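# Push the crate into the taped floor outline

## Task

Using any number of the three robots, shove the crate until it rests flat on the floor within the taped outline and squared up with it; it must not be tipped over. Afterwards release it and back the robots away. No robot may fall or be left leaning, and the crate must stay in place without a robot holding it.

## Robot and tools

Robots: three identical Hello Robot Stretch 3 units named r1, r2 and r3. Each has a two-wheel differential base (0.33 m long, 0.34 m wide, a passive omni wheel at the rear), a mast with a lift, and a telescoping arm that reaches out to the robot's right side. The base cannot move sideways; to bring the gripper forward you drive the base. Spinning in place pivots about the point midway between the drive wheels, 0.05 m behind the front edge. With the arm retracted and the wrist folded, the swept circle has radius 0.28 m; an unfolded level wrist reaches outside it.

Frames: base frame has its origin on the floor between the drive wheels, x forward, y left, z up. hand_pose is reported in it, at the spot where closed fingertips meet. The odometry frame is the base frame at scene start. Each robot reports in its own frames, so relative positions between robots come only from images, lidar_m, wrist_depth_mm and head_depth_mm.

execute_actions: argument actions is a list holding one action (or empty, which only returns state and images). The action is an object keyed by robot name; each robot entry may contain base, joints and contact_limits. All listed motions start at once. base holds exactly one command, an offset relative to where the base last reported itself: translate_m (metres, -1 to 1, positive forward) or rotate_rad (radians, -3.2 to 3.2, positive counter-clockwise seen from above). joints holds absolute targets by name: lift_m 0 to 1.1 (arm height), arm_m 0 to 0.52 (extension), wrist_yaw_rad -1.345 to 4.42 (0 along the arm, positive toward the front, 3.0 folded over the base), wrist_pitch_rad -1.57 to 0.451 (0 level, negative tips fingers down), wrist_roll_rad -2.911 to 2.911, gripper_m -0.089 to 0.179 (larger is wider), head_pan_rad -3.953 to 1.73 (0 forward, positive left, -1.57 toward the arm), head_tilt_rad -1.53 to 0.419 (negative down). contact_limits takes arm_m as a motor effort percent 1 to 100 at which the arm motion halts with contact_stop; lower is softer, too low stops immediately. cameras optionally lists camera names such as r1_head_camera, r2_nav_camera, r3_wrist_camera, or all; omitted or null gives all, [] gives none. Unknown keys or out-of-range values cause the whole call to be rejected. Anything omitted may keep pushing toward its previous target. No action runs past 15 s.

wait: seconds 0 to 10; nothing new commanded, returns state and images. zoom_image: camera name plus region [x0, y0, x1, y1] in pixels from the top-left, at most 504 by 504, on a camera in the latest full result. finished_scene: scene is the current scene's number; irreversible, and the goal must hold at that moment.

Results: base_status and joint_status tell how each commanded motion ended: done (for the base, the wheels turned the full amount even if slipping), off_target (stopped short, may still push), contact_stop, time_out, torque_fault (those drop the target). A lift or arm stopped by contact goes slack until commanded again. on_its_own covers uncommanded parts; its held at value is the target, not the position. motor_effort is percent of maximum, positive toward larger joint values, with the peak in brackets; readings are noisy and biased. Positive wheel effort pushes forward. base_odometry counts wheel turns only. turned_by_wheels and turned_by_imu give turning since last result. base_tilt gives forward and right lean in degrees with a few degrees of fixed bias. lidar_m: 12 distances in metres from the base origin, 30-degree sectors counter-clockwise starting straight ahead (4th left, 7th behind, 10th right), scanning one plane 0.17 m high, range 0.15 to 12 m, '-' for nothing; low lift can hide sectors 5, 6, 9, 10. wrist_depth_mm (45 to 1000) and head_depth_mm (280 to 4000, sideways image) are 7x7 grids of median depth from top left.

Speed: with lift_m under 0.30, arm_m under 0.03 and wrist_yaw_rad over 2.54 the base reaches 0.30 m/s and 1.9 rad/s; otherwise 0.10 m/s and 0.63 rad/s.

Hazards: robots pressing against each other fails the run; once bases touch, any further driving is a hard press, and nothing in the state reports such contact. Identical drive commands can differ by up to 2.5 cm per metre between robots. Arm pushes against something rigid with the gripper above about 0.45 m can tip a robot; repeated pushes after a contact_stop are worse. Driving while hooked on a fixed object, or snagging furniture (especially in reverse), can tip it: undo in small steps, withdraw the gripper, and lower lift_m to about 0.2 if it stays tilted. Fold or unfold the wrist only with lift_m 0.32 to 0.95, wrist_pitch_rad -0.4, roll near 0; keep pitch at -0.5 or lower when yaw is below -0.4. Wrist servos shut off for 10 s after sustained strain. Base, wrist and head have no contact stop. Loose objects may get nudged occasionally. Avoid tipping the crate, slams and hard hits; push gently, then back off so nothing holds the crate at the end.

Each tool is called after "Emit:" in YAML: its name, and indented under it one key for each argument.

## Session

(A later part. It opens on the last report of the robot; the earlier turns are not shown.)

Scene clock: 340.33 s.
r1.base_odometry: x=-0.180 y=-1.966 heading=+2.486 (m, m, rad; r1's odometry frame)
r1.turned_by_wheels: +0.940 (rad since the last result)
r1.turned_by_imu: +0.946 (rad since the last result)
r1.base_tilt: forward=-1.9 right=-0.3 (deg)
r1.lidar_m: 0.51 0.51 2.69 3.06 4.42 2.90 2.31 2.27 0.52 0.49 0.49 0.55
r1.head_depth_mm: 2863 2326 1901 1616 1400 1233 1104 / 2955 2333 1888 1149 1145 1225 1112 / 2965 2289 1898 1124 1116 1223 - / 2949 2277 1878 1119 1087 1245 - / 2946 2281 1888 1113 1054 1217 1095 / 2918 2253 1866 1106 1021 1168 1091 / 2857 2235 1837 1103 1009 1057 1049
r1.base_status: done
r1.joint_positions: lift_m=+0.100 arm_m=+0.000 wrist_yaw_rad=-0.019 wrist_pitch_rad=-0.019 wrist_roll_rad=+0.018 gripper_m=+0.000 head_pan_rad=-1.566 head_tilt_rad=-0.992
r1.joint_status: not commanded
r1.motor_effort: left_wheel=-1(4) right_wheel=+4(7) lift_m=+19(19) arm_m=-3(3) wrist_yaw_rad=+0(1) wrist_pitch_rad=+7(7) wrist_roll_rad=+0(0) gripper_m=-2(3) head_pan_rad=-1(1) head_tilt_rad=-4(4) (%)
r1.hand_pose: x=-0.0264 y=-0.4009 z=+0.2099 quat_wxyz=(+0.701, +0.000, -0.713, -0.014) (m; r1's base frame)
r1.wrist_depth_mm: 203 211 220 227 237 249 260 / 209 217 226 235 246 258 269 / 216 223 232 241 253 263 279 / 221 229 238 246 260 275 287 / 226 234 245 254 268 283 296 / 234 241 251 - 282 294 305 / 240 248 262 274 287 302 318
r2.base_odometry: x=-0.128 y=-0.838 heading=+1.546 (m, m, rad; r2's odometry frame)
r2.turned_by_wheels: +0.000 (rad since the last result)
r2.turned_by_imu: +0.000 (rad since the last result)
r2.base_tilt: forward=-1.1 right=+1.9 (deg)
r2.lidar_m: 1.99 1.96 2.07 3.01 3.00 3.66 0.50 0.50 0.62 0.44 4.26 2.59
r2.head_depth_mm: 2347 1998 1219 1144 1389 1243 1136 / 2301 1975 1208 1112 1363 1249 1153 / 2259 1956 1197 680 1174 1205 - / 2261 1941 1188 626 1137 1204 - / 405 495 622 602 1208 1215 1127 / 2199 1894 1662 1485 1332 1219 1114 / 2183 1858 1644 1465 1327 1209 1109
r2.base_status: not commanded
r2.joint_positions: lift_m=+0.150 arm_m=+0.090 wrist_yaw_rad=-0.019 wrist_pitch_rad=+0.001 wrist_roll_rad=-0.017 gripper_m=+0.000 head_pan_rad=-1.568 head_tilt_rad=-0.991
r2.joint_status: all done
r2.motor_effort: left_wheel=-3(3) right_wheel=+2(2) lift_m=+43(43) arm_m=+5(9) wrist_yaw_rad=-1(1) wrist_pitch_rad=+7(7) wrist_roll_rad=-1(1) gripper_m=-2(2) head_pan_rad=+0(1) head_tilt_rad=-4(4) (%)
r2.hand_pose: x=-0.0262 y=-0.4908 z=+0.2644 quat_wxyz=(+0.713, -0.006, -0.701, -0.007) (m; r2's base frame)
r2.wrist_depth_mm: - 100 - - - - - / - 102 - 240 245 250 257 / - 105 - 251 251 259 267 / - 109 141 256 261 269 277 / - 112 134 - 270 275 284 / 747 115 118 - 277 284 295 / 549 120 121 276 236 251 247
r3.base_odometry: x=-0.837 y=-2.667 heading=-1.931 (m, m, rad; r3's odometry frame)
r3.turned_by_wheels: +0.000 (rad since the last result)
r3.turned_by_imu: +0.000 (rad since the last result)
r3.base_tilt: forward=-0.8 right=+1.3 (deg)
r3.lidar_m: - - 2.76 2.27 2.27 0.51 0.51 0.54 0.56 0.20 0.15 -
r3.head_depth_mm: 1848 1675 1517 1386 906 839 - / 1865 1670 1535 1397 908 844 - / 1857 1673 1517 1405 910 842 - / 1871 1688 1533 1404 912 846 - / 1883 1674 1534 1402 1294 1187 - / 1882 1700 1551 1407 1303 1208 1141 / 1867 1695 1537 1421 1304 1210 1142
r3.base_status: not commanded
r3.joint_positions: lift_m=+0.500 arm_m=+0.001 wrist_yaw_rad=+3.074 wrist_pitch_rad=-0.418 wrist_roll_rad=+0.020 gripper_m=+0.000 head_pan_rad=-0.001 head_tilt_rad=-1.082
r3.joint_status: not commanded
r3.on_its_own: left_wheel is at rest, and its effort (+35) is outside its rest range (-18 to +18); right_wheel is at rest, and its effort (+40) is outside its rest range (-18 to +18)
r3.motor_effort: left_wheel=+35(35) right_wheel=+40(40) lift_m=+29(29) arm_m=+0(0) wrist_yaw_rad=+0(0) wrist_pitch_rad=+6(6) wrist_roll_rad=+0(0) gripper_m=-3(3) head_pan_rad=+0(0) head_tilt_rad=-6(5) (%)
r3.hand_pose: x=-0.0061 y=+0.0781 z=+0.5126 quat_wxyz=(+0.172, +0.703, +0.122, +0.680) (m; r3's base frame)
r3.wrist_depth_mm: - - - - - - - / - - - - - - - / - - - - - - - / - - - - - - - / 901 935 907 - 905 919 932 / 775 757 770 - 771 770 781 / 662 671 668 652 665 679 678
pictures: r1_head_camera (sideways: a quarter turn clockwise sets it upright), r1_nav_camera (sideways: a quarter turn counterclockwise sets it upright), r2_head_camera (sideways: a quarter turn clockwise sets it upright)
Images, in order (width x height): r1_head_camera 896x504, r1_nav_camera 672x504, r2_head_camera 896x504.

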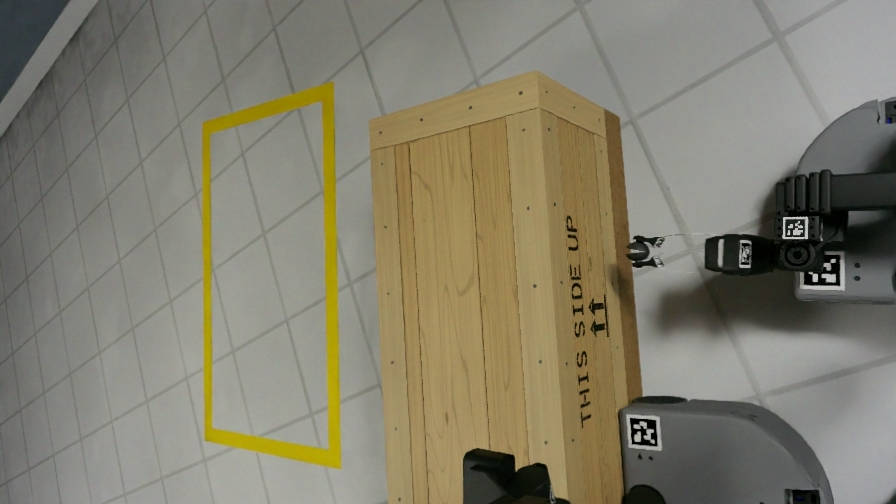

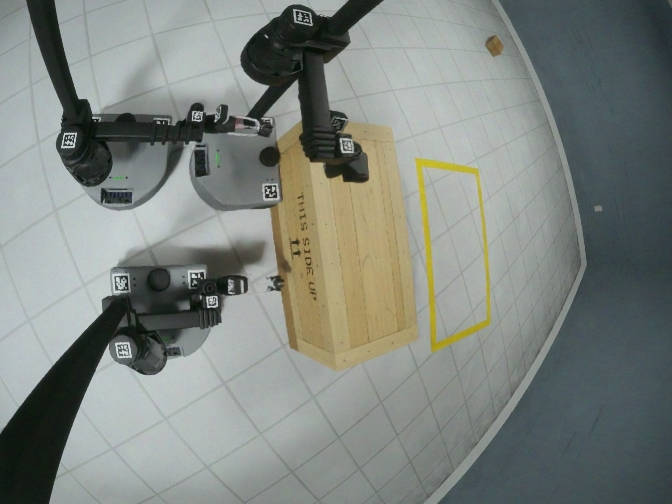

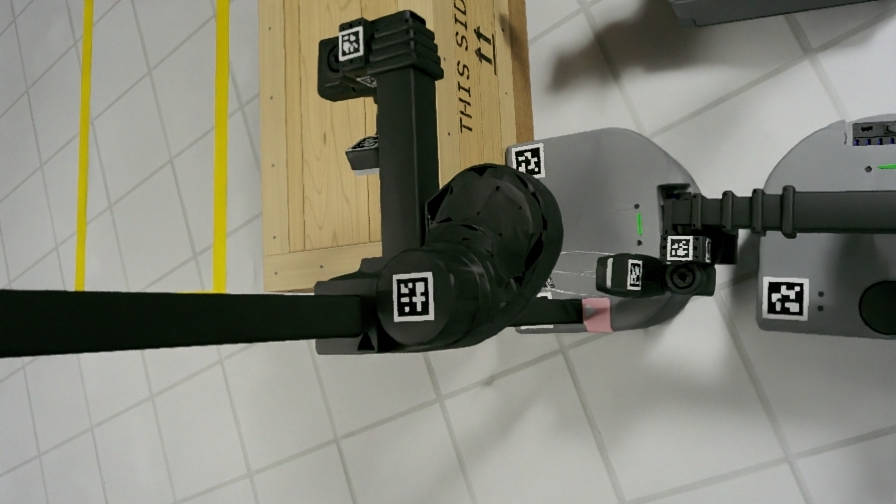

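Emit:
execute_actions:
  actions:
    - {"r1":{"base":{"rotate_rad":-0.06},"joints":{"arm_m":0.05}},"r2":{"base":{"rotate_rad":-0.10}}}
  cameras: []

Emit:
execute_actions:
  actions:
    - {"r1":{"joints":{"arm_m":0.2},"contact_limits":{"arm_m":13}},"r2":{"joints":{"arm_m":0.25},"contact_limits":{"arm_m":13}}}
  cameras: ["r2_head_camera","r2_wrist_camera"]

Scene clock: 348.37 s.
r1.base_odometry: x=-0.180 y=-1.966 heading=+2.426 (m, m, rad; r1's odometry frame)
r1.turned_by_wheels: -0.060 (rad since the last result)
r1.turned_by_imu: -0.059 (rad since the last result)
r1.base_tilt: forward=-2.0 right=-0.4 (deg)
r1.lidar_m: 0.53 0.51 2.62 3.06 4.44 3.11 2.33 2.27 0.53 0.49 0.49 0.55
r1.head_depth_mm: 2733 2343 1909 1600 1402 1236 1109 / 2958 2318 1900 1567 1317 1231 1119 / 2964 2290 1897 1123 1146 1236 - / 2930 2269 1881 1113 1071 1255 - / 2907 2258 1873 1112 1049 1220 1094 / 2887 2271 1864 1116 1031 1201 1084 / 2895 2237 1836 1107 1008 1053 1040
r1.base_status: done
r1.joint_positions: lift_m=+0.100 arm_m=+0.050 wrist_yaw_rad=-0.019 wrist_pitch_rad=-0.019 wrist_roll_rad=+0.018 gripper_m=+0.000 head_pan_rad=-1.566 head_tilt_rad=-0.992
r1.joint_status: all done
r1.motor_effort: left_wheel=+1(3) right_wheel=-3(3) lift_m=+19(19) arm_m=+4(4) wrist_yaw_rad=-1(1) wrist_pitch_rad=+8(8) wrist_roll_rad=+0(0) gripper_m=-2(3) head_pan_rad=-1(0) head_tilt_rad=-3(3) (%)
r1.hand_pose: x=-0.0264 y=-0.4504 z=+0.2099 quat_wxyz=(+0.701, +0.000, -0.713, -0.014) (m; r1's base frame)
r1.wrist_depth_mm: 162 167 178 187 198 213 225 / 166 173 182 193 205 218 233 / 171 177 186 199 210 225 241 / 175 183 193 204 218 232 250 / 179 188 196 210 226 240 260 / 184 192 201 - 234 251 270 / 187 198 210 222 241 258 281
r2.base_odometry: x=-0.128 y=-0.838 heading=+1.446 (m, m, rad; r2's odometry frame)
r2.turned_by_wheels: -0.100 (rad since the last result)
r2.turned_by_imu: -0.102 (rad since the last result)
r2.base_tilt: forward=-1.1 right=+1.9 (deg)
r2.lidar_m: 2.05 1.96 2.02 2.71 4.44 4.05 0.56 0.50 0.64 0.44 4.26 2.85
r2.head_depth_mm: 2341 2002 1220 1247 1386 1226 1136 / 2291 1978 809 1206 1375 1249 1155 / 2274 1963 1197 1115 1206 1227 - / 2271 1923 1191 655 1145 1202 - / 2218 1915 1164 598 1132 1202 1132 / 405 490 646 1417 1344 1218 1114 / 2168 1874 1645 1478 1328 1211 1114
r2.base_status: done
r2.joint_positions: lift_m=+0.150 arm_m=+0.090 wrist_yaw_rad=-0.019 wrist_pitch_rad=+0.001 wrist_roll_rad=-0.017 gripper_m=+0.000 head_pan_rad=-1.568 head_tilt_rad=-0.991
r2.joint_status: not commanded
r2.motor_effort: left_wheel=+2(9) right_wheel=-1(4) lift_m=+43(43) arm_m=+5(5) wrist_yaw_rad=-1(1) wrist_pitch_rad=+7(7) wrist_roll_rad=-1(1) gripper_m=-2(2) head_pan_rad=-1(1) head_tilt_rad=-4(4) (%)
r2.hand_pose: x=-0.0263 y=-0.4909 z=+0.2644 quat_wxyz=(+0.713, -0.007, -0.701, -0.007) (m; r2's base frame)
r2.wrist_depth_mm: 114 - - - - - - / 111 - - 252 267 280 299 / 109 - - 258 273 288 309 / 109 - - 265 281 299 320 / 110 923 981 265 290 311 329 / 113 638 696 - 301 319 345 / 116 145 502 252 246 253 357
r3.base_odometry: x=-0.837 y=-2.667 heading=-1.931 (m, m, rad; r3's odometry frame)
r3.turned_by_wheels: +0.000 (rad since the last result)
r3.turned_by_imu: +0.000 (rad since the last result)
r3.base_tilt: forward=-0.7 right=+1.3 (deg)
r3.lidar_m: - - 2.75 2.27 2.27 0.51 0.51 0.54 0.56 0.20 0.15 -
r3.head_depth_mm: 1854 1664 1520 1392 904 844 - / 1858 1681 1518 1401 905 841 - / 1868 1681 1531 1392 910 846 - / 1881 1690 1515 1399 912 844 - / 1879 1689 1541 1407 1300 1196 - / 1884 1700 1533 1413 1304 1212 1137 / 1878 1703 1544 1408 1311 1210 1135
r3.base_status: not commanded
r3.joint_positions: lift_m=+0.500 arm_m=+0.001 wrist_yaw_rad=+3.074 wrist_pitch_rad=-0.418 wrist_roll_rad=+0.020 gripper_m=+0.000 head_pan_rad=-0.001 head_tilt_rad=-1.082
r3.joint_status: not commanded
r3.on_its_own: left_wheel is at rest, and its effort (+36) is outside its rest range (-18 to +18); right_wheel is at rest, and its effort (+40) is outside its rest range (-18 to +18)
r3.motor_effort: left_wheel=+36(35) right_wheel=+40(40) lift_m=+30(30) arm_m=+0(0) wrist_yaw_rad=+0(0) wrist_pitch_rad=+6(6) wrist_roll_rad=+0(0) gripper_m=-3(2) head_pan_rad=+0(0) head_tilt_rad=-6(5) (%)
r3.hand_pose: x=-0.0061 y=+0.0781 z=+0.5126 quat_wxyz=(+0.172, +0.703, +0.122, +0.680) (m; r3's base frame)
r3.wrist_depth_mm: - - - - - - - / - - - - - - - / - - - - - - - / - - - - - - - / 917 924 921 - 917 902 924 / 771 770 777 - 767 783 806 / 676 662 668 680 660 660 686
pictures: none
No camera images: the call's "cameras" was empty. Leave "cameras" out to get every camera's image.

Scene clock: 350.07 s.
r1.base_odometry: x=-0.180 y=-1.966 heading=+2.426 (m, m, rad; r1's odometry frame)
r1.turned_by_wheels: +0.000 (rad since the last result)
r1.turned_by_imu: +0.001 (rad since the last result)
r1.base_tilt: forward=-2.0 right=-0.4 (deg)
r1.lidar_m: 0.53 0.51 2.62 3.06 4.42 3.11 2.34 2.27 0.53 0.48 0.49 0.55
r1.head_depth_mm: 2740 2319 1908 1616 1397 1235 1099 / 2961 2307 1901 1578 1320 1226 1119 / 2962 2320 1894 1125 1147 1241 - / 2906 2281 1867 1120 1084 1270 - / 2918 2263 1861 1114 1050 1218 1089 / 2873 2264 1852 1110 1021 1197 1087 / 2877 2250 1835 1108 1001 1058 1043
r1.base_status: not commanded
r1.joint_positions: lift_m=+0.100 arm_m=+0.073 wrist_yaw_rad=-0.013 wrist_pitch_rad=-0.021 wrist_roll_rad=+0.018 gripper_m=+0.000 head_pan_rad=-1.566 head_tilt_rad=-0.992
r1.joint_status: arm_m contact_stop (moved +0.023 of +0.150)
r1.on_its_own: arm_m is slack since a contact_stop, until your next command for it (your +0.200 is given up)
r1.motor_effort: left_wheel=+3(2) right_wheel=-4(6) lift_m=+18(19) arm_m=+1(12) wrist_yaw_rad=-9(15) wrist_pitch_rad=+8(9) wrist_roll_rad=+0(0) gripper_m=-1(2) head_pan_rad=+0(1) head_tilt_rad=-2(3) (%)
r1.contact_limits: arm_m 13 (drawing in: default 24, maximum 39; extending or still: default 34, maximum 55)
r1.hand_pose: x=-0.0246 y=-0.4733 z=+0.2095 quat_wxyz=(+0.701, +0.003, -0.713, -0.012) (m; r1's base frame)
r1.wrist_depth_mm: 143 148 157 165 174 185 197 / 147 153 161 170 181 193 205 / 152 157 166 175 187 197 211 / 155 161 171 181 192 206 221 / 159 165 175 184 199 213 228 / 164 170 179 - 207 221 236 / 168 176 188 198 212 228 244
r2.base_odometry: x=-0.128 y=-0.838 heading=+1.446 (m, m, rad; r2's odometry frame)
r2.turned_by_wheels: +0.000 (rad since the last result)
r2.turned_by_imu: +0.000 (rad since the last result)
r2.base_tilt: forward=-1.1 right=+1.8 (deg)
r2.lidar_m: 2.04 1.96 2.02 2.71 4.44 4.03 0.56 0.50 0.65 0.44 4.26 2.84
r2.head_depth_mm: 2339 2007 1216 1255 1383 1219 1139 / 2298 1965 811 1200 1374 1250 1154 / 2294 1952 1195 1113 1211 1229 - / 2236 1919 1186 653 637 1206 - / 2233 1914 1151 598 1132 1206 1127 / 405 490 644 1416 1340 1217 1114 / 2158 1865 1636 1472 1329 1211 1114
r2.base_status: not commanded
r2.joint_positions: lift_m=+0.150 arm_m=+0.170 wrist_yaw_rad=-0.011 wrist_pitch_rad=+0.000 wrist_roll_rad=-0.017 gripper_m=+0.000 head_pan_rad=-1.568 head_tilt_rad=-0.991
r2.joint_status: arm_m contact_stop (moved +0.080 of +0.160)
r2.on_its_own: arm_m is slack since a contact_stop, until your next command for it (your +0.250 is given up)
r2.motor_effort: left_wheel=+4(7) right_wheel=-3(6) lift_m=+43(43) arm_m=+0(17) wrist_yaw_rad=-8(12) wrist_pitch_rad=+7(8) wrist_roll_rad=-1(1) gripper_m=-2(3) head_pan_rad=-2(1) head_tilt_rad=-3(3) (%)
r2.contact_limits: arm_m 13 (drawing in: default 28, maximum 46; extending or still: default 40, maximum 64)
r2.hand_pose: x=-0.0242 y=-0.5708 z=+0.2642 quat_wxyz=(+0.713, -0.003, -0.701, -0.004) (m; r2's base frame)
r2.wrist_depth_mm: - - - - - - - / - - 163 172 182 191 203 / - - 169 177 186 199 210 / - - 175 182 193 205 218 / - - 179 183 201 211 226 / 759 733 184 - 208 217 233 / 562 540 479 199 211 227 241
r3.base_odometry: x=-0.837 y=-2.667 heading=-1.931 (m, m, rad; r3's odometry frame)
r3.turned_by_wheels: +0.000 (rad since the last result)
r3.turned_by_imu: +0.000 (rad since the last result)
r3.base_tilt: forward=-0.8 right=+1.3 (deg)
r3.lidar_m: - - 2.76 2.27 2.27 0.51 0.51 0.54 0.56 0.20 0.15 -
r3.head_depth_mm: 1851 1681 1517 1394 908 843 - / 1862 1672 1524 1402 906 844 - / 1862 1695 1529 1395 908 845 - / 1878 1671 1539 1395 909 848 897 / 1879 1682 1539 1396 1297 1194 - / 1877 1691 1538 1414 1299 1210 1141 / 1884 1695 1543 1411 1306 1212 1137
r3.base_status: not commanded
r3.joint_positions: lift_m=+0.500 arm_m=+0.001 wrist_yaw_rad=+3.074 wrist_pitch_rad=-0.418 wrist_roll_rad=+0.020 gripper_m=+0.000 head_pan_rad=-0.001 head_tilt_rad=-1.082
r3.joint_status: not commanded
r3.on_its_own: left_wheel is at rest, and its effort (+35) is outside its rest range (-18 to +18); right_wheel is at rest, and its effort (+40) is outside its rest range (-18 to +18)
r3.motor_effort: left_wheel=+35(35) right_wheel=+40(40) lift_m=+29(29) arm_m=+0(0) wrist_yaw_rad=+0(0) wrist_pitch_rad=+6(6) wrist_roll_rad=+0(0) gripper_m=-3(3) head_pan_rad=+0(0) head_tilt_rad=-6(5) (%)
r3.hand_pose: x=-0.0061 y=+0.0781 z=+0.5126 quat_wxyz=(+0.172, +0.703, +0.122, +0.680) (m; r3's base frame)
r3.wrist_depth_mm: - - - - - - - / - - - - - - - / - - - - - - - / - - - - - - - / 883 954 906 - 918 931 898 / 773 754 789 - 781 774 770 / 657 662 653 667 666 671 661
pictures: r2_head_camera (sideways: a quarter turn clockwise sets it upright), r2_wrist_camera
Images, in order (width x height): r2_head_camera 896x504, r2_wrist_camera 644x364.

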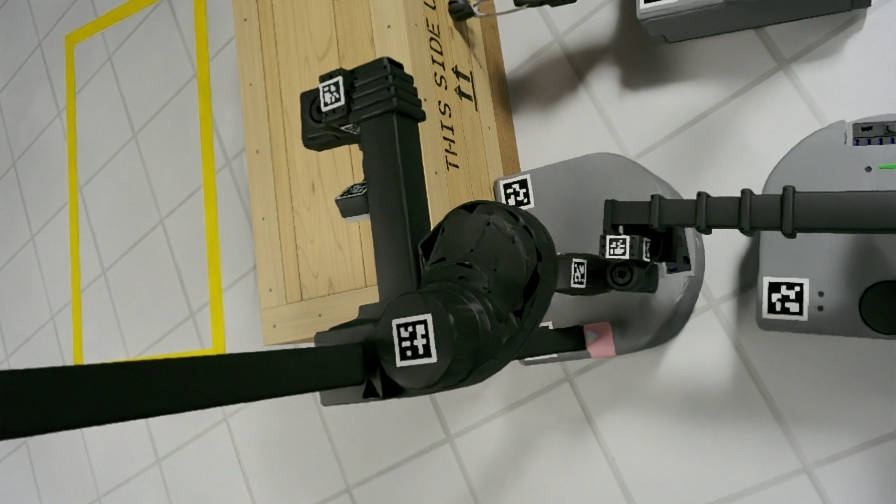

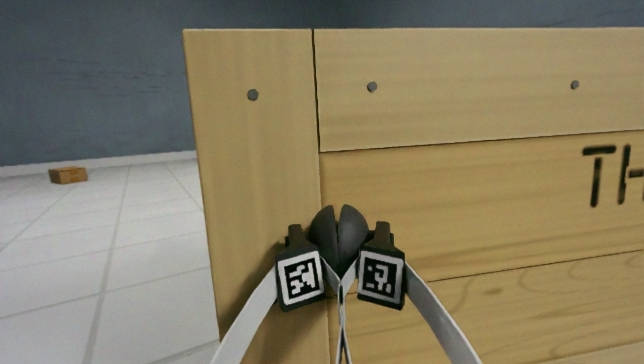

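Emit:
execute_actions:
  actions:
    - {"r1":{"joints":{"arm_m":0.113},"contact_limits":{"arm_m":100}},"r2":{"joints":{"arm_m":0.31},"contact_limits":{"arm_m":100}},"r3":{"base":{"translate_m":0.15}}}
  cameras: []

Emit:
execute_actions:
  actions:
    - {"r1":{"joints":{"arm_m":0.315,"wrist_yaw_rad":-0.02},"contact_limits":{"arm_m":100}},"r2":{"joints":{"arm_m":0.515,"wrist_yaw_rad":-0.02},"contact_limits":{"arm_m":100}},"r3":{"base":{"translate_m":0.22}}}
  cameras: ["r1_head_camera","r2_head_camera"]

Emit:
execute_actions:
  actions:
    - {"r1":{"joints":{"arm_m":0.0},"base":{"translate_m":-0.3}},"r2":{"joints":{"arm_m":0.0}}}
  cameras: ["r1_nav_camera","r3_nav_camera"]

Scene clock: 356.97 s.
r1.base_odometry: x=-0.180 y=-1.966 heading=+2.426 (m, m, rad; r1's odometry frame)
r1.turned_by_wheels: +0.000 (rad since the last result)
r1.turned_by_imu: -0.007 (rad since the last result)
r1.base_tilt: forward=-1.8 right=-0.5 (deg)
r1.lidar_m: 0.29 0.29 2.62 3.05 4.43 3.12 2.33 2.27 0.53 0.51 0.54 0.63
r1.head_depth_mm: 2699 2317 1923 1613 1398 1230 1103 / 2914 2331 1901 1535 1346 1233 1117 / 2914 2287 1883 1126 1135 1247 - / 2947 2285 1868 1116 1133 1262 - / 2908 2274 1873 1109 1144 1213 1091 / 2897 2265 1859 1118 1147 1195 1083 / 2859 2254 1844 1083 1131 1085 1085
r1.base_status: not commanded
r1.joint_positions: lift_m=+0.100 arm_m=+0.081 wrist_yaw_rad=-0.019 wrist_pitch_rad=-0.020 wrist_roll_rad=+0.018 gripper_m=+0.000 head_pan_rad=-1.567 head_tilt_rad=-0.992
r1.joint_status: arm_m contact_stop (moved +0.009 of +0.040)
r1.on_its_own: arm_m is slack since a contact_stop, until your next command for it (your +0.113 is given up)
r1.motor_effort: left_wheel=+1(12) right_wheel=-1(27) lift_m=+19(20) arm_m=+1(55) wrist_yaw_rad=-1(25) wrist_pitch_rad=+8(15) wrist_roll_rad=+0(0) gripper_m=-2(8) head_pan_rad=-1(1) head_tilt_rad=-3(4) (%)
r1.contact_limits: arm_m 55 (drawing in: default 24, maximum 39; extending or still: default 34, maximum 55)
r1.hand_pose: x=-0.0263 y=-0.4818 z=+0.2097 quat_wxyz=(+0.701, +0.000, -0.713, -0.014) (m; r1's base frame)
r1.wrist_depth_mm: 166 168 170 171 175 178 180 / 172 174 176 178 181 184 185 / 177 178 181 183 184 188 192 / 182 184 186 189 193 195 197 / 186 188 192 193 198 201 203 / 193 195 196 - 204 207 211 / 198 202 205 208 211 215 217
r2.base_odometry: x=-0.128 y=-0.838 heading=+1.446 (m, m, rad; r2's odometry frame)
r2.turned_by_wheels: +0.000 (rad since the last result)
r2.turned_by_imu: +0.003 (rad since the last result)
r2.base_tilt: forward=-3.4 right=-1.6 (deg)
r2.lidar_m: 2.04 1.95 2.02 1.54 2.37 2.42 0.48 0.50 0.69 0.57 4.28 2.83
r2.head_depth_mm: 2575 2143 1293 1296 1386 1225 1132 / 2557 2111 1251 1326 1410 1263 1158 / 2526 2124 833 1324 1381 1262 - / 2547 2101 956 1267 1222 1274 - / 2521 2101 782 1139 1236 1247 1137 / 2426 747 721 1515 1363 1249 1134 / 2362 2098 1778 1554 1382 1239 1123
r2.base_status: not commanded
r2.joint_positions: lift_m=+0.150 arm_m=+0.306 wrist_yaw_rad=+0.104 wrist_pitch_rad=-0.178 wrist_roll_rad=-0.025 gripper_m=+0.000 head_pan_rad=-1.568 head_tilt_rad=-0.991
r2.joint_status: arm_m off_target (ended at +0.306, target +0.310)
r2.on_its_own: base_tilt is 4.2 degrees off its reading at the scene's start (forward=-1.1 right=+1.9); wrist_yaw_rad is held at +0.032, not at your -0.020, by its stall guard, which is still easing; arm_m is at rest, and its effort (+56) is outside its rest range (-14 to +14); wrist_pitch_rad is at rest, and its effort (+77) is outside its rest range (-20 to +32)
r2.motor_effort: left_wheel=+2(10) right_wheel=+0(4) lift_m=+43(43) arm_m=+56(69) wrist_yaw_rad=-62(62) wrist_pitch_rad=+77(96) wrist_roll_rad=+3(3) gripper_m=-13(12) head_pan_rad=-1(1) head_tilt_rad=-4(4) (%)
r2.contact_limits: arm_m 64 (drawing in: default 28, maximum 46; extending or still: default 40, maximum 64)
r2.hand_pose: x=+0.0043 y=-0.6976 z=+0.2193 quat_wxyz=(+0.716, +0.100, -0.691, -0.025) (m; r2's base frame)
r2.wrist_depth_mm: - - - 152 146 140 137 / - - 161 156 151 147 142 / - - 169 163 158 153 150 / - - 178 173 168 162 157 / 958 903 188 179 175 170 164 / 686 658 203 195 184 180 174 / 522 511 212 204 198 190 184
r3.base_odometry: x=-0.890 y=-2.807 heading=-1.932 (m, m, rad; r3's odometry frame)
r3.turned_by_wheels: +0.000 (rad since the last result)
r3.turned_by_imu: -0.172 (rad since the last result)
r3.base_tilt: forward=-0.8 right=+1.2 (deg)
r3.lidar_m: - - 3.21 2.38 2.33 2.40 0.48 0.51 0.62 0.20 0.15 -
r3.head_depth_mm: 1847 1667 1518 1393 907 841 - / 1857 1680 1521 1404 907 843 - / 1853 1670 1532 1395 910 846 - / 1862 1688 1534 1401 910 848 - / 1880 1685 1529 1401 1273 1172 - / 1886 1688 1536 1410 1305 1208 1135 / 1893 1699 1542 1411 1297 1208 1140
r3.base_status: translate_m off_target (by the wheels' count: +0.1497 of +0.1500)
r3.joint_positions: lift_m=+0.500 arm_m=+0.001 wrist_yaw_rad=+3.074 wrist_pitch_rad=-0.418 wrist_roll_rad=+0.020 gripper_m=+0.000 head_pan_rad=-0.001 head_tilt_rad=-1.082
r3.joint_status: not commanded
r3.on_its_own: left_wheel is at rest, and its effort (+35) is outside its rest range (-18 to +18); right_wheel is at rest, and its effort (+61) is outside its rest range (-18 to +18)
r3.motor_effort: left_wheel=+35(47) right_wheel=+61(75) lift_m=+30(30) arm_m=+0(0) wrist_yaw_rad=-1(1) wrist_pitch_rad=+6(6) wrist_roll_rad=+0(0) gripper_m=-3(3) head_pan_rad=+0(0) head_tilt_rad=-5(5) (%)
r3.hand_pose: x=-0.0061 y=+0.0781 z=+0.5126 quat_wxyz=(+0.172, +0.703, +0.122, +0.680) (m; r3's base frame)
r3.wrist_depth_mm: - - - - - - - / - - - - - - - / - - - - - - - / - - - - - - - / 908 911 928 - 898 883 938 / 766 774 770 - 775 771 775 / 660 660 660 653 642 266 268
pictures: none
No camera images: the call's "cameras" was empty. Leave "cameras" out to get every camera's image.

not run: a stop came earlier in this reply.

not run: a stop came earlier in this reply.

r2 tilting; ease off first.

Emit:
execute_actions:
  actions:
    - {"r1":{"joints":{"arm_m":0.15},"contact_limits":{"arm_m":13}},"r2":{"joints":{"arm_m":0.26,"wrist_yaw_rad":-0.02,"wrist_pitch_rad":0.02}}}
  cameras: ["r2_wrist_camera"]

Scene clock: 360.17 s.
r1.base_odometry: x=-0.180 y=-1.966 heading=+2.426 (m, m, rad; r1's odometry frame)
r1.turned_by_wheels: +0.000 (rad since the last result)
r1.turned_by_imu: +0.001 (rad since the last result)
r1.base_tilt: forward=-1.9 right=-0.4 (deg)
r1.lidar_m: 2.58 0.50 2.61 3.06 4.44 3.13 2.34 2.27 0.53 0.51 0.53 0.63
r1.head_depth_mm: 2708 2335 1897 1619 1395 1232 1105 / 2915 2309 1900 1532 1347 1229 1115 / 2927 2303 1879 1119 1134 1250 - / 2894 2305 1887 1119 1136 1225 - / 2920 2284 1846 1116 1143 1218 1091 / 2911 2259 1861 1111 1155 1197 1091 / 2849 2233 1855 1081 1088 1067 1085
r1.base_status: not commanded
r1.joint_positions: lift_m=+0.100 arm_m=+0.090 wrist_yaw_rad=-0.020 wrist_pitch_rad=-0.020 wrist_roll_rad=+0.018 gripper_m=+0.000 head_pan_rad=-1.567 head_tilt_rad=-0.992
r1.joint_status: arm_m contact_stop (moved +0.009 of +0.069)
r1.on_its_own: arm_m is slack since a contact_stop, until your next command for it (your +0.150 is given up)
r1.motor_effort: left_wheel=+0(1) right_wheel=+0(1) lift_m=+19(19) arm_m=+1(12) wrist_yaw_rad=+0(2) wrist_pitch_rad=+8(8) wrist_roll_rad=+0(0) gripper_m=-2(2) head_pan_rad=-1(1) head_tilt_rad=-2(3) (%)
r1.contact_limits: arm_m 13 (drawing in: default 24, maximum 39; extending or still: default 34, maximum 55)
r1.hand_pose: x=-0.0265 y=-0.4909 z=+0.2095 quat_wxyz=(+0.701, +0.000, -0.713, -0.014) (m; r1's base frame)
r1.wrist_depth_mm: 158 159 162 164 167 169 171 / 164 165 166 170 172 174 177 / 167 169 172 174 178 179 182 / 172 175 177 178 181 185 188 / 178 180 182 184 188 192 194 / 182 186 188 - 194 197 199 / 190 191 195 198 201 203 206
r2.base_odometry: x=-0.128 y=-0.838 heading=+1.446 (m, m, rad; r2's odometry frame)
r2.turned_by_wheels: +0.000 (rad since the last result)
r2.turned_by_imu: -0.122 (rad since the last result)
r2.base_tilt: forward=-1.1 right=+1.8 (deg)
r2.lidar_m: 2.15 1.97 1.99 2.48 4.40 4.45 0.54 0.49 0.76 0.61 0.57 3.27
r2.head_depth_mm: 2354 1997 1220 1323 1212 1139 1136 / 2317 1987 1213 1428 1367 1252 1155 / 2296 1957 1156 1372 1363 1249 - / 2269 1921 854 1276 1234 1246 - / 2206 1918 750 1253 1196 1218 1126 / 2207 1888 711 679 1213 1219 1118 / 2158 665 643 1432 1324 1205 1104
r2.base_status: not commanded
r2.joint_positions: lift_m=+0.150 arm_m=+0.260 wrist_yaw_rad=-0.018 wrist_pitch_rad=-0.002 wrist_roll_rad=-0.021 gripper_m=+0.000 head_pan_rad=-1.568 head_tilt_rad=-0.991
r2.joint_status: all done
r2.motor_effort: left_wheel=+1(30) right_wheel=+0(27) lift_m=+43(43) arm_m=-4(35) wrist_yaw_rad=-2(96) wrist_pitch_rad=+8(11) wrist_roll_rad=+1(1) gripper_m=-1(17) head_pan_rad=-1(1) head_tilt_rad=-4(4) (%)
r2.hand_pose: x=-0.0260 y=-0.6615 z=+0.2638 quat_wxyz=(+0.715, -0.005, -0.699, -0.007) (m; r2's base frame)
r2.wrist_depth_mm: - - - - - - - / 181 185 191 199 206 214 223 / 184 190 197 205 212 220 231 / 189 195 204 210 218 229 239 / 195 200 209 214 228 235 246 / 200 207 215 - 235 245 256 / 204 213 220 231 241 253 265
r3.base_odometry: x=-0.890 y=-2.807 heading=-1.932 (m, m, rad; r3's odometry frame)
r3.turned_by_wheels: +0.000 (rad since the last result)
r3.turned_by_imu: +0.000 (rad since the last result)
r3.base_tilt: forward=-0.8 right=+1.3 (deg)
r3.lidar_m: - - 3.21 2.38 2.33 2.40 0.61 0.62 0.62 0.20 0.15 -
r3.head_depth_mm: 1848 1674 1517 1380 902 842 - / 1874 1673 1529 1396 907 844 - / 1875 1683 1530 1400 911 846 - / 1886 1685 1538 1402 912 847 - / 1872 1694 1536 1406 1275 1168 - / 1859 1698 1534 1410 1293 1212 1139 / 1886 1698 1541 1411 1301 1210 1139
r3.base_status: not commanded
r3.joint_positions: lift_m=+0.500 arm_m=+0.001 wrist_yaw_rad=+3.074 wrist_pitch_rad=-0.418 wrist_roll_rad=+0.020 gripper_m=+0.000 head_pan_rad=-0.001 head_tilt_rad=-1.082
r3.joint_status: not commanded
r3.on_its_own: left_wheel is at rest, and its effort (+36) is outside its rest range (-18 to +18); right_wheel is at rest, and its effort (+61) is outside its rest range (-18 to +18)
r3.motor_effort: left_wheel=+36(36) right_wheel=+61(61) lift_m=+30(30) arm_m=+0(0) wrist_yaw_rad=+0(0) wrist_pitch_rad=+6(6) wrist_roll_rad=+0(0) gripper_m=-3(3) head_pan_rad=+1(0) head_tilt_rad=-5(6) (%)
r3.hand_pose: x=-0.0061 y=+0.0781 z=+0.5126 quat_wxyz=(+0.172, +0.703, +0.122, +0.680) (m; r3's base frame)
r3.wrist_depth_mm: - - - - - - - / - - - - - - - / - - - - - - - / - - - - - - - / 905 918 873 - 896 924 898 / 762 777 763 - 785 768 787 / 665 668 665 655 646 267 265
pictures: r2_wrist_camera
Images, in order (width x height): r2_wrist_camera 644x364.

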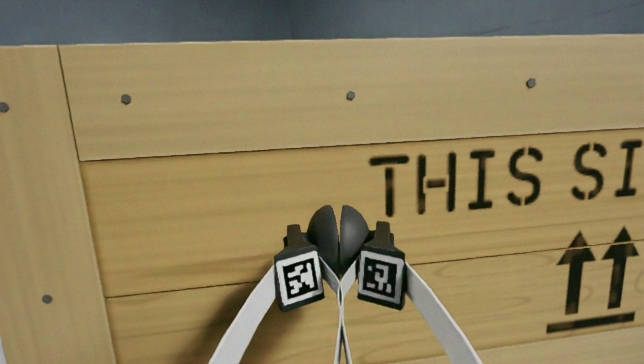

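Emit:
execute_actions:
  actions:
    - {"r2":{"base":{"rotate_rad":0.10}}}
  cameras: []

Emit:
execute_actions:
  actions:
    - {"r2":{"joints":{"arm_m":0.35},"contact_limits":{"arm_m":13}}}
  cameras: ["r2_wrist_camera"]

Scene clock: 362.73 s.
r1.base_odometry: x=-0.180 y=-1.966 heading=+2.426 (m, m, rad; r1's odometry frame)
r1.turned_by_wheels: +0.000 (rad since the last result)
r1.turned_by_imu: +0.001 (rad since the last result)
r1.base_tilt: forward=-1.9 right=-0.4 (deg)
r1.lidar_m: 2.57 0.50 2.63 3.07 4.43 3.13 2.34 2.27 0.53 0.51 0.53 0.63
r1.head_depth_mm: 2672 2333 1897 1611 1392 1237 1101 / 2927 2298 1902 1526 1350 1228 1115 / 2948 2299 1880 1126 1133 1246 - / 2924 2272 1879 1120 1132 1231 - / 2902 2266 1859 1118 1143 1214 1091 / 2877 2255 1840 1106 1145 1196 1088 / 2883 2230 1845 1080 1131 1083 1081
r1.base_status: not commanded
r1.joint_positions: lift_m=+0.100 arm_m=+0.090 wrist_yaw_rad=-0.020 wrist_pitch_rad=-0.020 wrist_roll_rad=+0.018 gripper_m=+0.000 head_pan_rad=-1.567 head_tilt_rad=-0.992
r1.joint_status: not commanded
r1.on_its_own: arm_m is slack since a contact_stop, until your next command for it (your +0.150 is given up)
r1.motor_effort: left_wheel=+1(1) right_wheel=+0(0) lift_m=+19(19) arm_m=+1(1) wrist_yaw_rad=+0(0) wrist_pitch_rad=+8(8) wrist_roll_rad=+0(0) gripper_m=-2(3) head_pan_rad=-2(0) head_tilt_rad=-3(2) (%)
r1.hand_pose: x=-0.0265 y=-0.4909 z=+0.2095 quat_wxyz=(+0.701, +0.000, -0.713, -0.014) (m; r1's base frame)
r1.wrist_depth_mm: 158 160 161 164 167 169 171 / 163 165 168 169 171 173 177 / 168 170 172 175 177 181 182 / 173 176 178 180 183 186 188 / 177 180 182 184 188 192 194 / 183 186 187 - 194 198 201 / 188 191 195 198 200 204 207
r2.base_odometry: x=-0.128 y=-0.838 heading=+1.546 (m, m, rad; r2's odometry frame)
r2.turned_by_wheels: +0.100 (rad since the last result)
r2.turned_by_imu: +0.101 (rad since the last result)
r2.base_tilt: forward=-1.1 right=+1.9 (deg)
r2.lidar_m: 2.07 1.97 2.02 2.70 4.44 4.07 0.54 0.49 0.73 0.57 0.57 2.92
r2.head_depth_mm: 2358 1999 1221 1277 1361 1166 1123 / 2313 1978 1190 1325 1374 1251 1152 / 2284 1959 771 1304 1343 1246 - / 2243 1946 850 1252 1227 1247 - / 2240 1908 727 698 1202 1226 1129 / 2145 717 656 1181 1309 1220 1122 / 567 1837 1615 1481 1327 1212 1104
r2.base_status: done
r2.joint_positions: lift_m=+0.150 arm_m=+0.260 wrist_yaw_rad=-0.019 wrist_pitch_rad=-0.002 wrist_roll_rad=-0.021 gripper_m=+0.000 head_pan_rad=-1.568 head_tilt_rad=-0.991
r2.joint_status: not commanded
r2.motor_effort: left_wheel=-2(9) right_wheel=+2(5) lift_m=+43(43) arm_m=-4(4) wrist_yaw_rad=-1(1) wrist_pitch_rad=+8(8) wrist_roll_rad=+1(1) gripper_m=-3(2) head_pan_rad=-1(0) head_tilt_rad=-4(4) (%)
r2.hand_pose: x=-0.0262 y=-0.6615 z=+0.2638 quat_wxyz=(+0.715, -0.006, -0.699, -0.008) (m; r2's base frame)
r2.wrist_depth_mm: - - - - - - 191 / - 185 188 189 191 193 195 / - 190 194 195 196 198 200 / - 197 199 201 203 205 206 / - 203 205 205 210 212 214 / 739 212 212 - 217 220 221 / 547 217 218 220 224 225 228
r3.base_odometry: x=-0.890 y=-2.807 heading=-1.932 (m, m, rad; r3's odometry frame)
r3.turned_by_wheels: +0.000 (rad since the last result)
r3.turned_by_imu: +0.000 (rad since the last result)
r3.base_tilt: forward=-0.8 right=+1.2 (deg)
r3.lidar_m: - - 3.21 2.39 2.33 2.40 0.61 0.62 0.62 0.20 0.15 -
r3.head_depth_mm: 1855 1665 1517 1389 906 842 - / 1859 1667 1527 1391 910 842 - / 1866 1679 1526 1398 912 845 - / 1872 1684 1535 1402 912 845 - / 1875 1694 1533 1403 1270 1171 - / 1872 1696 1530 1407 1305 1201 1137 / 1901 1698 1542 1405 1308 1207 1140
r3.base_status: not commanded
r3.joint_positions: lift_m=+0.500 arm_m=+0.001 wrist_yaw_rad=+3.074 wrist_pitch_rad=-0.418 wrist_roll_rad=+0.020 gripper_m=+0.000 head_pan_rad=-0.001 head_tilt_rad=-1.082
r3.joint_status: not commanded
r3.on_its_own: left_wheel is at rest, and its effort (+35) is outside its rest range (-18 to +18); right_wheel is at rest, and its effort (+61) is outside its rest range (-18 to +18)
r3.motor_effort: left_wheel=+35(36) right_wheel=+61(60) lift_m=+30(29) arm_m=+0(0) wrist_yaw_rad=+0(0) wrist_pitch_rad=+6(6) wrist_roll_rad=+0(0) gripper_m=-2(3) head_pan_rad=+1(0) head_tilt_rad=-5(6) (%)
r3.hand_pose: x=-0.0061 y=+0.0781 z=+0.5126 quat_wxyz=(+0.172, +0.703, +0.122, +0.680) (m; r3's base frame)
r3.wrist_depth_mm: - - - - - - - / - - - - - - - / - - - - - - - / - - - - - - - / 914 934 931 - 894 904 930 / 764 760 788 - 758 770 767 / 658 669 660 666 642 267 266
pictures: none
No camera images: the call's "cameras" was empty. Leave "cameras" out to get every camera's image.

Scene clock: 363.77 s.
r1.base_odometry: x=-0.180 y=-1.966 heading=+2.426 (m, m, rad; r1's odometry frame)
r1.turned_by_wheels: +0.000 (rad since the last result)
r1.turned_by_imu: +0.000 (rad since the last result)
r1.base_tilt: forward=-1.9 right=-0.5 (deg)
r1.lidar_m: 2.58 0.50 2.62 3.06 4.43 3.13 2.34 2.27 0.53 0.51 0.53 0.63
r1.head_depth_mm: 2669 2355 1911 1621 1404 1235 1106 / 2897 2319 1889 1543 1338 1230 1117 / 2991 2316 1890 1126 1133 1246 - / 2902 2308 1877 1119 1133 1228 - / 2897 2286 1868 1113 1146 1220 1090 / 2894 2274 1850 1113 1147 1195 1088 / 2845 2229 1840 1083 1127 1081 1082
r1.base_status: not commanded
r1.joint_positions: lift_m=+0.100 arm_m=+0.090 wrist_yaw_rad=-0.020 wrist_pitch_rad=-0.020 wrist_roll_rad=+0.018 gripper_m=+0.000 head_pan_rad=-1.567 head_tilt_rad=-0.992
r1.joint_status: not commanded
r1.on_its_own: arm_m is slack since a contact_stop, until your next command for it (your +0.150 is given up)
r1.motor_effort: left_wheel=+1(1) right_wheel=+0(0) lift_m=+19(19) arm_m=+1(1) wrist_yaw_rad=+0(1) wrist_pitch_rad=+8(8) wrist_roll_rad=+0(1) gripper_m=-3(2) head_pan_rad=+0(1) head_tilt_rad=-3(4) (%)
r1.hand_pose: x=-0.0265 y=-0.4909 z=+0.2095 quat_wxyz=(+0.701, +0.000, -0.713, -0.014) (m; r1's base frame)
r1.wrist_depth_mm: 158 159 162 164 167 168 171 / 164 165 168 169 172 175 177 / 168 169 172 175 178 179 182 / 172 174 177 180 183 186 188 / 177 179 183 184 188 191 194 / 183 186 188 - 194 197 201 / 189 192 195 197 201 204 207
r2.base_odometry: x=-0.128 y=-0.838 heading=+1.546 (m, m, rad; r2's odometry frame)
r2.turned_by_wheels: +0.000 (rad since the last result)
r2.turned_by_imu: +0.000 (rad since the last result)
r2.base_tilt: forward=-1.3 right=+1.9 (deg)
r2.lidar_m: 2.06 1.97 2.02 2.68 4.43 4.09 0.54 0.49 0.73 0.57 0.57 2.91
r2.head_depth_mm: 2333 2005 1220 1276 1363 1169 1128 / 2290 1983 1188 1327 1375 1254 1155 / 2295 1929 772 1308 1350 1243 - / 2263 1944 849 1257 1202 1244 - / 2204 1908 725 699 1197 1234 1126 / 2158 718 658 1176 1297 1218 1116 / 567 1827 1615 1462 1321 1208 1105
r2.base_status: not commanded
r2.joint_positions: lift_m=+0.150 arm_m=+0.278 wrist_yaw_rad=-0.014 wrist_pitch_rad=-0.002 wrist_roll_rad=-0.021 gripper_m=+0.000 head_pan_rad=-1.568 head_tilt_rad=-0.991
r2.joint_status: arm_m contact_stop (moved +0.018 of +0.090)
r2.on_its_own: arm_m is slack since a contact_stop, until your next command for it (your +0.350 is given up)
r2.motor_effort: left_wheel=-1(2) right_wheel=+0(1) lift_m=+43(43) arm_m=+1(17) wrist_yaw_rad=-5(6) wrist_pitch_rad=+8(9) wrist_roll_rad=+1(1) gripper_m=-2(2) head_pan_rad=+0(1) head_tilt_rad=-4(4) (%)
r2.contact_limits: arm_m 13 (drawing in: default 28, maximum 46; extending or still: default 40, maximum 64)
r2.hand_pose: x=-0.0251 y=-0.6792 z=+0.2636 quat_wxyz=(+0.715, -0.004, -0.699, -0.006) (m; r2's base frame)
r2.wrist_depth_mm: - - - - 170 172 172 / - 169 171 172 173 175 176 / - 174 176 177 178 181 182 / - 179 181 184 185 186 188 / - 185 186 187 190 193 193 / 734 190 193 - 197 199 201 / 546 198 198 201 202 206 206
r3.base_odometry: x=-0.890 y=-2.807 heading=-1.932 (m, m, rad; r3's odometry frame)
r3.turned_by_wheels: +0.000 (rad since the last result)
r3.turned_by_imu: +0.000 (rad since the last result)
r3.base_tilt: forward=-0.7 right=+1.2 (deg)
r3.lidar_m: - - 3.21 2.38 2.33 2.41 0.61 0.62 0.62 0.20 0.15 -
r3.head_depth_mm: 1865 1675 1521 1398 905 842 - / 1855 1677 1525 1404 909 841 - / 1869 1680 1522 1401 907 844 - / 1877 1689 1525 1402 908 849 - / 1867 1693 1535 1405 1270 1166 - / 1883 1678 1536 1416 1299 1205 1140 / 1884 1698 1539 1413 1299 1208 1139
r3.base_status: not commanded
r3.joint_positions: lift_m=+0.500 arm_m=+0.001 wrist_yaw_rad=+3.074 wrist_pitch_rad=-0.418 wrist_roll_rad=+0.020 gripper_m=+0.000 head_pan_rad=-0.001 head_tilt_rad=-1.082
r3.joint_status: not commanded
r3.on_its_own: left_wheel is at rest, and its effort (+36) is outside its rest range (-18 to +18); right_wheel is at rest, and its effort (+61) is outside its rest range (-18 to +18)
r3.motor_effort: left_wheel=+36(36) right_wheel=+61(61) lift_m=+30(30) arm_m=+0(0) wrist_yaw_rad=+0(0) wrist_pitch_rad=+6(6) wrist_roll_rad=+0(0) gripper_m=-3(2) head_pan_rad=+0(1) head_tilt_rad=-5(5) (%)
r3.hand_pose: x=-0.0061 y=+0.0781 z=+0.5126 quat_wxyz=(+0.172, +0.703, +0.122, +0.680) (m; r3's base frame)
r3.wrist_depth_mm: - - - - - - - / - - - - - - - / - - - - - - - / - - - - - - - / 918 912 930 - 905 915 912 / 777 782 780 - 786 775 783 / 662 665 652 673 637 265 268
pictures: r2_wrist_camera
Images, in order (width x height): r2_wrist_camera 644x364.

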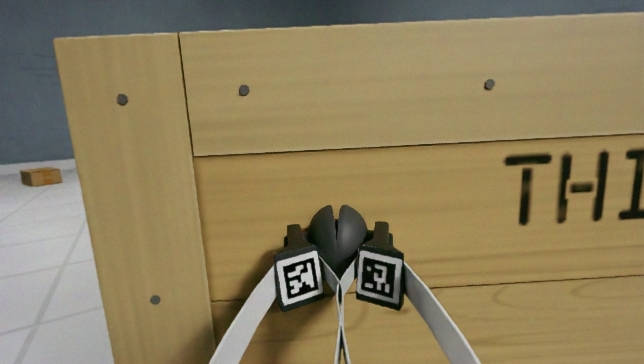

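Emit:
execute_actions:
  actions:
    - {"r1":{"joints":{"arm_m":0.325},"contact_limits":{"arm_m":100}},"r2":{"joints":{"arm_m":0.516},"contact_limits":{"arm_m":100}},"r3":{"base":{"translate_m":0.255}}}
  cameras: ["r1_head_camera","r2_wrist_camera"]

Emit:
execute_actions:
  actions:
    - {"r1":{"joints":{"arm_m":0.0},"base":{"translate_m":-0.3}},"r2":{"joints":{"arm_m":0.0}}}
  cameras: ["r1_nav_camera","r3_nav_camera"]

Scene clock: 370.10 s.
r1.base_odometry: x=-0.180 y=-1.966 heading=+2.426 (m, m, rad; r1's odometry frame)
r1.turned_by_wheels: +0.000 (rad since the last result)
r1.turned_by_imu: -0.012 (rad since the last result)
r1.base_tilt: forward=-2.0 right=-0.4 (deg)
r1.lidar_m: 2.58 0.50 2.60 3.07 3.16 3.18 2.35 2.27 0.78 0.75 0.77 0.86
r1.head_depth_mm: 2671 2312 1903 1607 1406 1230 1104 / 2882 2309 1892 1573 1389 1229 1106 / 2975 2328 1329 1213 1411 1225 - / 2931 2312 1318 1214 1408 1220 - / 2888 2240 1309 1207 1382 1217 1085 / 2900 2238 1303 1206 1330 1212 1092 / 2844 2250 1238 1208 1160 1189 1086
r1.base_status: not commanded
r1.joint_positions: lift_m=+0.100 arm_m=+0.324 wrist_yaw_rad=-0.015 wrist_pitch_rad=-0.019 wrist_roll_rad=+0.018 gripper_m=+0.000 head_pan_rad=-1.567 head_tilt_rad=-0.992
r1.joint_status: all done
r1.motor_effort: left_wheel=+1(4) right_wheel=-2(3) lift_m=+18(19) arm_m=+12(53) wrist_yaw_rad=-6(16) wrist_pitch_rad=+8(13) wrist_roll_rad=+0(0) gripper_m=-3(9) head_pan_rad=-1(1) head_tilt_rad=-2(4) (%)
r1.contact_limits: arm_m 55 (drawing in: default 24, maximum 39; extending or still: default 34, maximum 55)
r1.hand_pose: x=-0.0253 y=-0.7247 z=+0.2099 quat_wxyz=(+0.701, +0.002, -0.713, -0.012) (m; r1's base frame)
r1.wrist_depth_mm: 156 158 161 164 168 169 173 / 161 164 166 170 172 176 179 / 165 168 171 174 178 181 185 / 170 173 176 180 183 187 191 / 175 178 182 183 189 192 195 / 179 184 186 - 196 199 203 / 186 188 194 197 201 206 209
r2.base_odometry: x=-0.128 y=-0.838 heading=+1.546 (m, m, rad; r2's odometry frame)
r2.turned_by_wheels: +0.000 (rad since the last result)
r2.turned_by_imu: -0.026 (rad since the last result)
r2.base_tilt: forward=-1.3 right=+1.9 (deg)
r2.lidar_m: 2.09 1.97 2.01 2.64 4.42 4.18 0.54 0.49 0.98 0.79 4.27 2.99
r2.head_depth_mm: 2344 1393 1394 1475 1384 1151 1124 / 2311 1388 1383 1530 1375 1247 1152 / 2294 1008 1365 1516 1363 1235 - / 2252 1009 1331 1305 1356 1238 - / 2223 842 1330 1328 1349 1230 1137 / 844 776 1613 1426 1342 1220 1117 / 2144 1822 1647 1475 1326 1205 1106
r2.base_status: not commanded
r2.joint_positions: lift_m=+0.150 arm_m=+0.514 wrist_yaw_rad=+0.093 wrist_pitch_rad=-0.004 wrist_roll_rad=-0.023 gripper_m=+0.000 head_pan_rad=-1.568 head_tilt_rad=-0.991
r2.joint_status: all done
r2.on_its_own: wrist_yaw_rad is held at +0.085, not at your -0.020, by its stall guard, which is not easing now; arm_m is at rest, and its effort (+34) is outside its rest range (-14 to +14)
r2.motor_effort: left_wheel=-9(21) right_wheel=+8(18) lift_m=+43(43) arm_m=+34(62) wrist_yaw_rad=-7(63) wrist_pitch_rad=+9(96) wrist_roll_rad=+1(2) gripper_m=-6(13) head_pan_rad=-1(2) head_tilt_rad=-4(3) (%)
r2.contact_limits: arm_m 64 (drawing in: default 28, maximum 46; extending or still: default 40, maximum 64)
r2.hand_pose: x=+0.0025 y=-0.9136 z=+0.2633 quat_wxyz=(+0.715, +0.034, -0.698, +0.032) (m; r2's base frame)
r2.wrist_depth_mm: - - - 166 164 161 158 / - 173 171 169 167 164 162 / - 180 175 174 171 169 167 / - 184 183 180 178 175 172 / - 190 188 186 182 180 177 / 744 197 195 194 188 187 183 / 542 205 200 199 195 192 189
r3.base_odometry: x=-0.980 y=-3.045 heading=-1.931 (m, m, rad; r3's odometry frame)
r3.turned_by_wheels: +0.001 (rad since the last result)
r3.turned_by_imu: +0.006 (rad since the last result)
r3.base_tilt: forward=-0.7 right=+1.2 (deg)
r3.lidar_m: - - 3.35 2.49 2.45 2.51 0.84 0.80 3.22 0.20 0.15 -
r3.head_depth_mm: 1854 1664 1521 1392 908 843 - / 1866 1668 1528 1399 907 844 - / 1872 1678 1517 1401 909 845 - / 1880 1684 1536 1405 911 848 - / 1875 1682 1525 1409 1285 1182 - / 1879 1695 1545 1410 1297 1204 1136 / 1894 1695 1538 1411 1304 1211 1135
r3.base_status: translate_m off_target (by the wheels' count: +0.2547 of +0.2550)
r3.joint_positions: lift_m=+0.500 arm_m=+0.001 wrist_yaw_rad=+3.074 wrist_pitch_rad=-0.418 wrist_roll_rad=+0.020 gripper_m=+0.000 head_pan_rad=-0.001 head_tilt_rad=-1.082
r3.joint_status: not commanded
r3.on_its_own: left_wheel is at rest, and its effort (+43) is outside its rest range (-18 to +18); right_wheel is at rest, and its effort (+34) is outside its rest range (-18 to +18)
r3.motor_effort: left_wheel=+43(56) right_wheel=+34(77) lift_m=+30(30) arm_m=+0(0) wrist_yaw_rad=-1(0) wrist_pitch_rad=+6(6) wrist_roll_rad=+0(0) gripper_m=-3(3) head_pan_rad=+0(0) head_tilt_rad=-6(5) (%)
r3.hand_pose: x=-0.0061 y=+0.0781 z=+0.5126 quat_wxyz=(+0.172, +0.703, +0.122, +0.680) (m; r3's base frame)
r3.wrist_depth_mm: - - - - - - - / - - - - - - - / - - - - - - - / - - - - - - - / 927 894 880 - 925 926 905 / 764 769 775 - 767 764 767 / 662 659 656 666 635 266 266
pictures: r1_head_camera (sideways: a quarter turn clockwise sets it upright), r2_wrist_camera
Images, in order (width x height): r1_head_camera 896x504, r2_wrist_camera 644x364.

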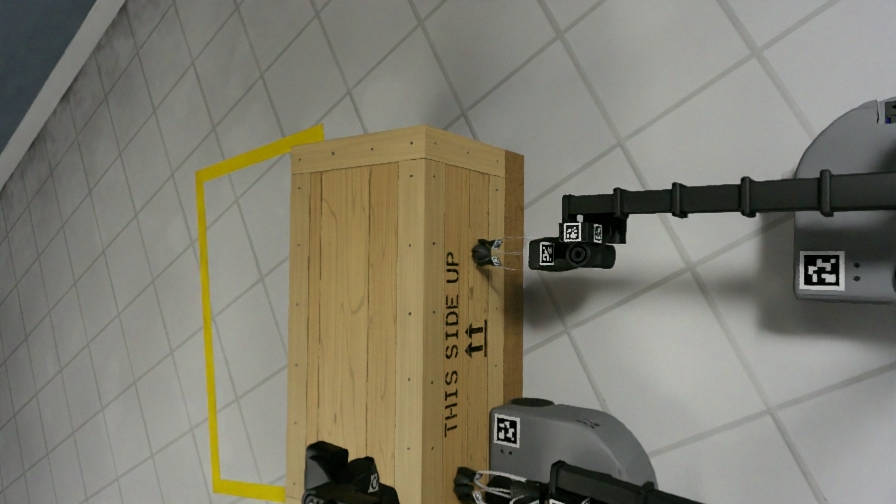

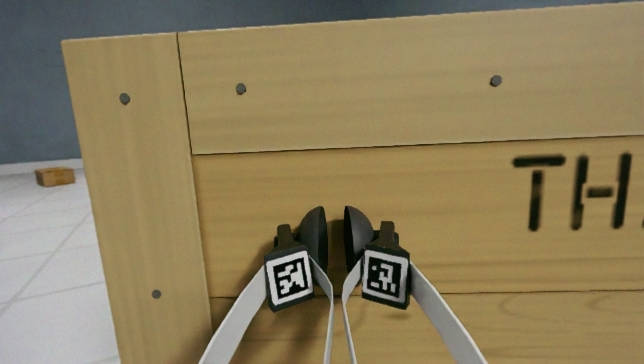

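Scene clock: 375.07 s.
r1.base_odometry: x=+0.046 y=-2.163 heading=+2.426 (m, m, rad; r1's odometry frame)
r1.turned_by_wheels: +0.000 (rad since the last result)
r1.turned_by_imu: +0.001 (rad since the last result)
r1.base_tilt: forward=-2.0 right=-0.4 (deg)
r1.lidar_m: 0.79 0.79 2.89 3.00 4.27 2.79 2.07 2.01 2.09 0.75 0.78 1.00
r1.head_depth_mm: 2369 2350 1908 1623 1389 1236 1105 / 2662 2304 1892 1615 1398 1230 1117 / 2869 2294 1870 1594 1381 1227 - / 2941 2294 1870 1583 1383 1246 - / 2902 2264 1315 1220 1377 1220 1088 / 2876 2247 1307 1210 1374 1208 1082 / 2879 2251 1297 1213 1368 1206 1082
r1.base_status: done
r1.joint_positions: lift_m=+0.100 arm_m=+0.000 wrist_yaw_rad=-0.020 wrist_pitch_rad=-0.018 wrist_roll_rad=+0.018 gripper_m=+0.000 head_pan_rad=-1.567 head_tilt_rad=-0.992
r1.joint_status: all done
r1.motor_effort: left_wheel=+2(4) right_wheel=-1(11) lift_m=+19(19) arm_m=-2(12) wrist_yaw_rad=+1(12) wrist_pitch_rad=+7(7) wrist_roll_rad=+0(0) gripper_m=-3(4) head_pan_rad=-1(1) head_tilt_rad=-3(4) (%)
r1.hand_pose: x=-0.0266 y=-0.4009 z=+0.2101 quat_wxyz=(+0.701, +0.000, -0.713, -0.014) (m; r1's base frame)
r1.wrist_depth_mm: - - - - - - - / 456 460 473 - - - - / 471 474 488 - - - - / 483 489 496 - - - - / 497 500 512 972 803 815 777 / 506 513 532 - 564 553 572 / 434 442 430 430 431 431 428
r2.base_odometry: x=-0.128 y=-0.838 heading=+1.546 (m, m, rad; r2's odometry frame)
r2.turned_by_wheels: +0.000 (rad since the last result)
r2.turned_by_imu: +0.000 (rad since the last result)
r2.base_tilt: forward=-1.0 right=+1.8 (deg)
r2.lidar_m: 2.08 1.97 2.02 2.65 4.40 4.18 0.84 0.77 0.98 0.79 4.28 2.99
r2.head_depth_mm: 2320 1398 1397 1537 1378 1255 1151 / 2327 1374 1384 1528 1364 1250 1160 / 2261 1292 1373 1513 1364 1231 - / 2224 1008 1345 1335 1357 1252 - / 2244 841 1341 1321 1343 1223 1130 / 846 778 1588 1429 1340 1219 1110 / 2144 1829 1648 1463 1333 1212 1113
r2.base_status: not commanded
r2.joint_positions: lift_m=+0.150 arm_m=+0.000 wrist_yaw_rad=+0.086 wrist_pitch_rad=-0.001 wrist_roll_rad=-0.023 gripper_m=+0.000 head_pan_rad=-1.568 head_tilt_rad=-0.991
r2.joint_status: all done
r2.on_its_own: wrist_yaw_rad is held at +0.085, not at your -0.020, by its stall guard, which is not easing now
r2.motor_effort: left_wheel=+0(9) right_wheel=+0(9) lift_m=+43(43) arm_m=-4(33) wrist_yaw_rad=+0(7) wrist_pitch_rad=+8(9) wrist_roll_rad=+1(1) gripper_m=-2(5) head_pan_rad=-1(1) head_tilt_rad=-4(4) (%)
r2.hand_pose: x=+0.0005 y=-0.4006 z=+0.2641 quat_wxyz=(+0.715, +0.030, -0.698, +0.030) (m; r2's base frame)
r2.wrist_depth_mm: - - - - - - - / - - - - - - - / - - - 683 694 674 687 / - - - 711 703 698 696 / - - 957 581 544 708 702 / 742 730 662 - 459 649 632 / 544 539 504 409 428 504 484
r3.base_odometry: x=-0.980 y=-3.045 heading=-1.931 (m, m, rad; r3's odometry frame)
r3.turned_by_wheels: +0.000 (rad since the last result)
r3.turned_by_imu: +0.000 (rad since the last result)
r3.base_tilt: forward=-0.7 right=+1.2 (deg)
r3.lidar_m: - - 3.37 2.49 2.44 2.52 0.84 1.15 0.99 0.20 0.15 -
r3.head_depth_mm: 1850 1668 1523 1390 908 843 - / 1846 1677 1513 1392 906 843 - / 1847 1654 1517 1404 906 845 - / 1867 1673 1532 1403 911 845 - / 1876 1683 1540 1400 1283 1185 - / 1891 1690 1545 1405 1304 1205 1141 / 1876 1695 1538 1404 1299 1213 1145
r3.base_status: not commanded
r3.joint_positions: lift_m=+0.500 arm_m=+0.001 wrist_yaw_rad=+3.074 wrist_pitch_rad=-0.418 wrist_roll_rad=+0.020 gripper_m=+0.000 head_pan_rad=-0.001 head_tilt_rad=-1.082
r3.joint_status: not commanded
r3.on_its_own: left_wheel is at rest, and its effort (+43) is outside its rest range (-18 to +18); right_wheel is at rest, and its effort (+33) is outside its rest range (-18 to +18)
r3.motor_effort: left_wheel=+43(43) right_wheel=+33(34) lift_m=+29(29) arm_m=+0(0) wrist_yaw_rad=+0(0) wrist_pitch_rad=+6(6) wrist_roll_rad=+0(0) gripper_m=-3(3) head_pan_rad=+0(0) head_tilt_rad=-5(5) (%)
r3.hand_pose: x=-0.0061 y=+0.0781 z=+0.5126 quat_wxyz=(+0.172, +0.703, +0.122, +0.680) (m; r3's base frame)
r3.wrist_depth_mm: - - - - - - - / - - - - - - - / - - - - - - - / - - - - - - - / 885 897 903 - 928 906 914 / 767 758 781 - 768 776 781 / 664 677 658 668 657 266 265
pictures: r1_nav_camera (sideways: a quarter turn counterclockwise sets it upright), r3_nav_camera (sideways: a quarter turn counterclockwise sets it upright)
Images, in order (width x height): r1_nav_camera 672x504, r3_nav_camera 672x504.

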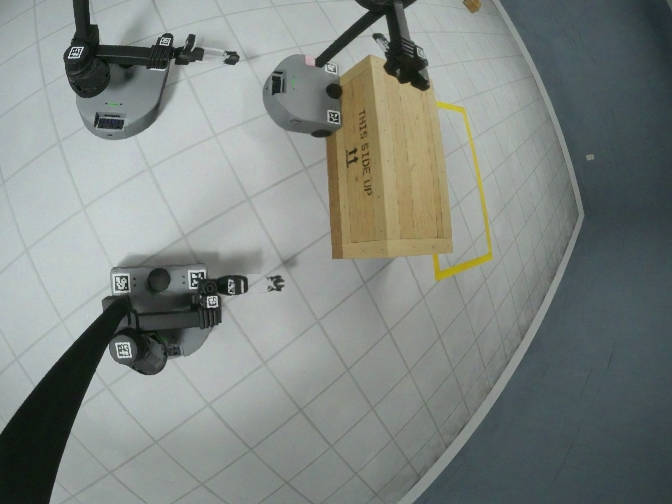

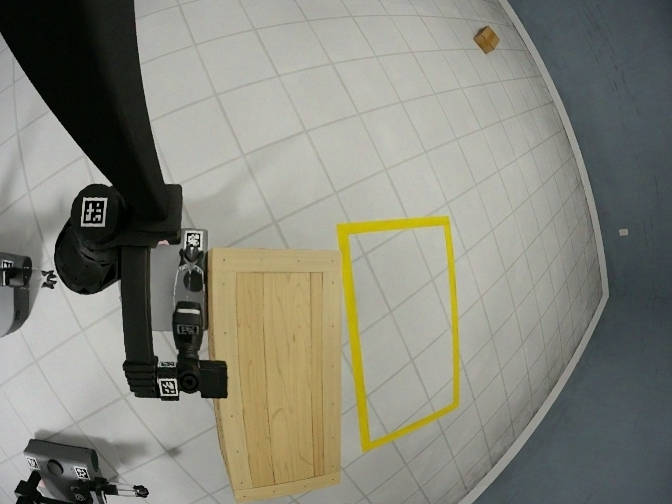

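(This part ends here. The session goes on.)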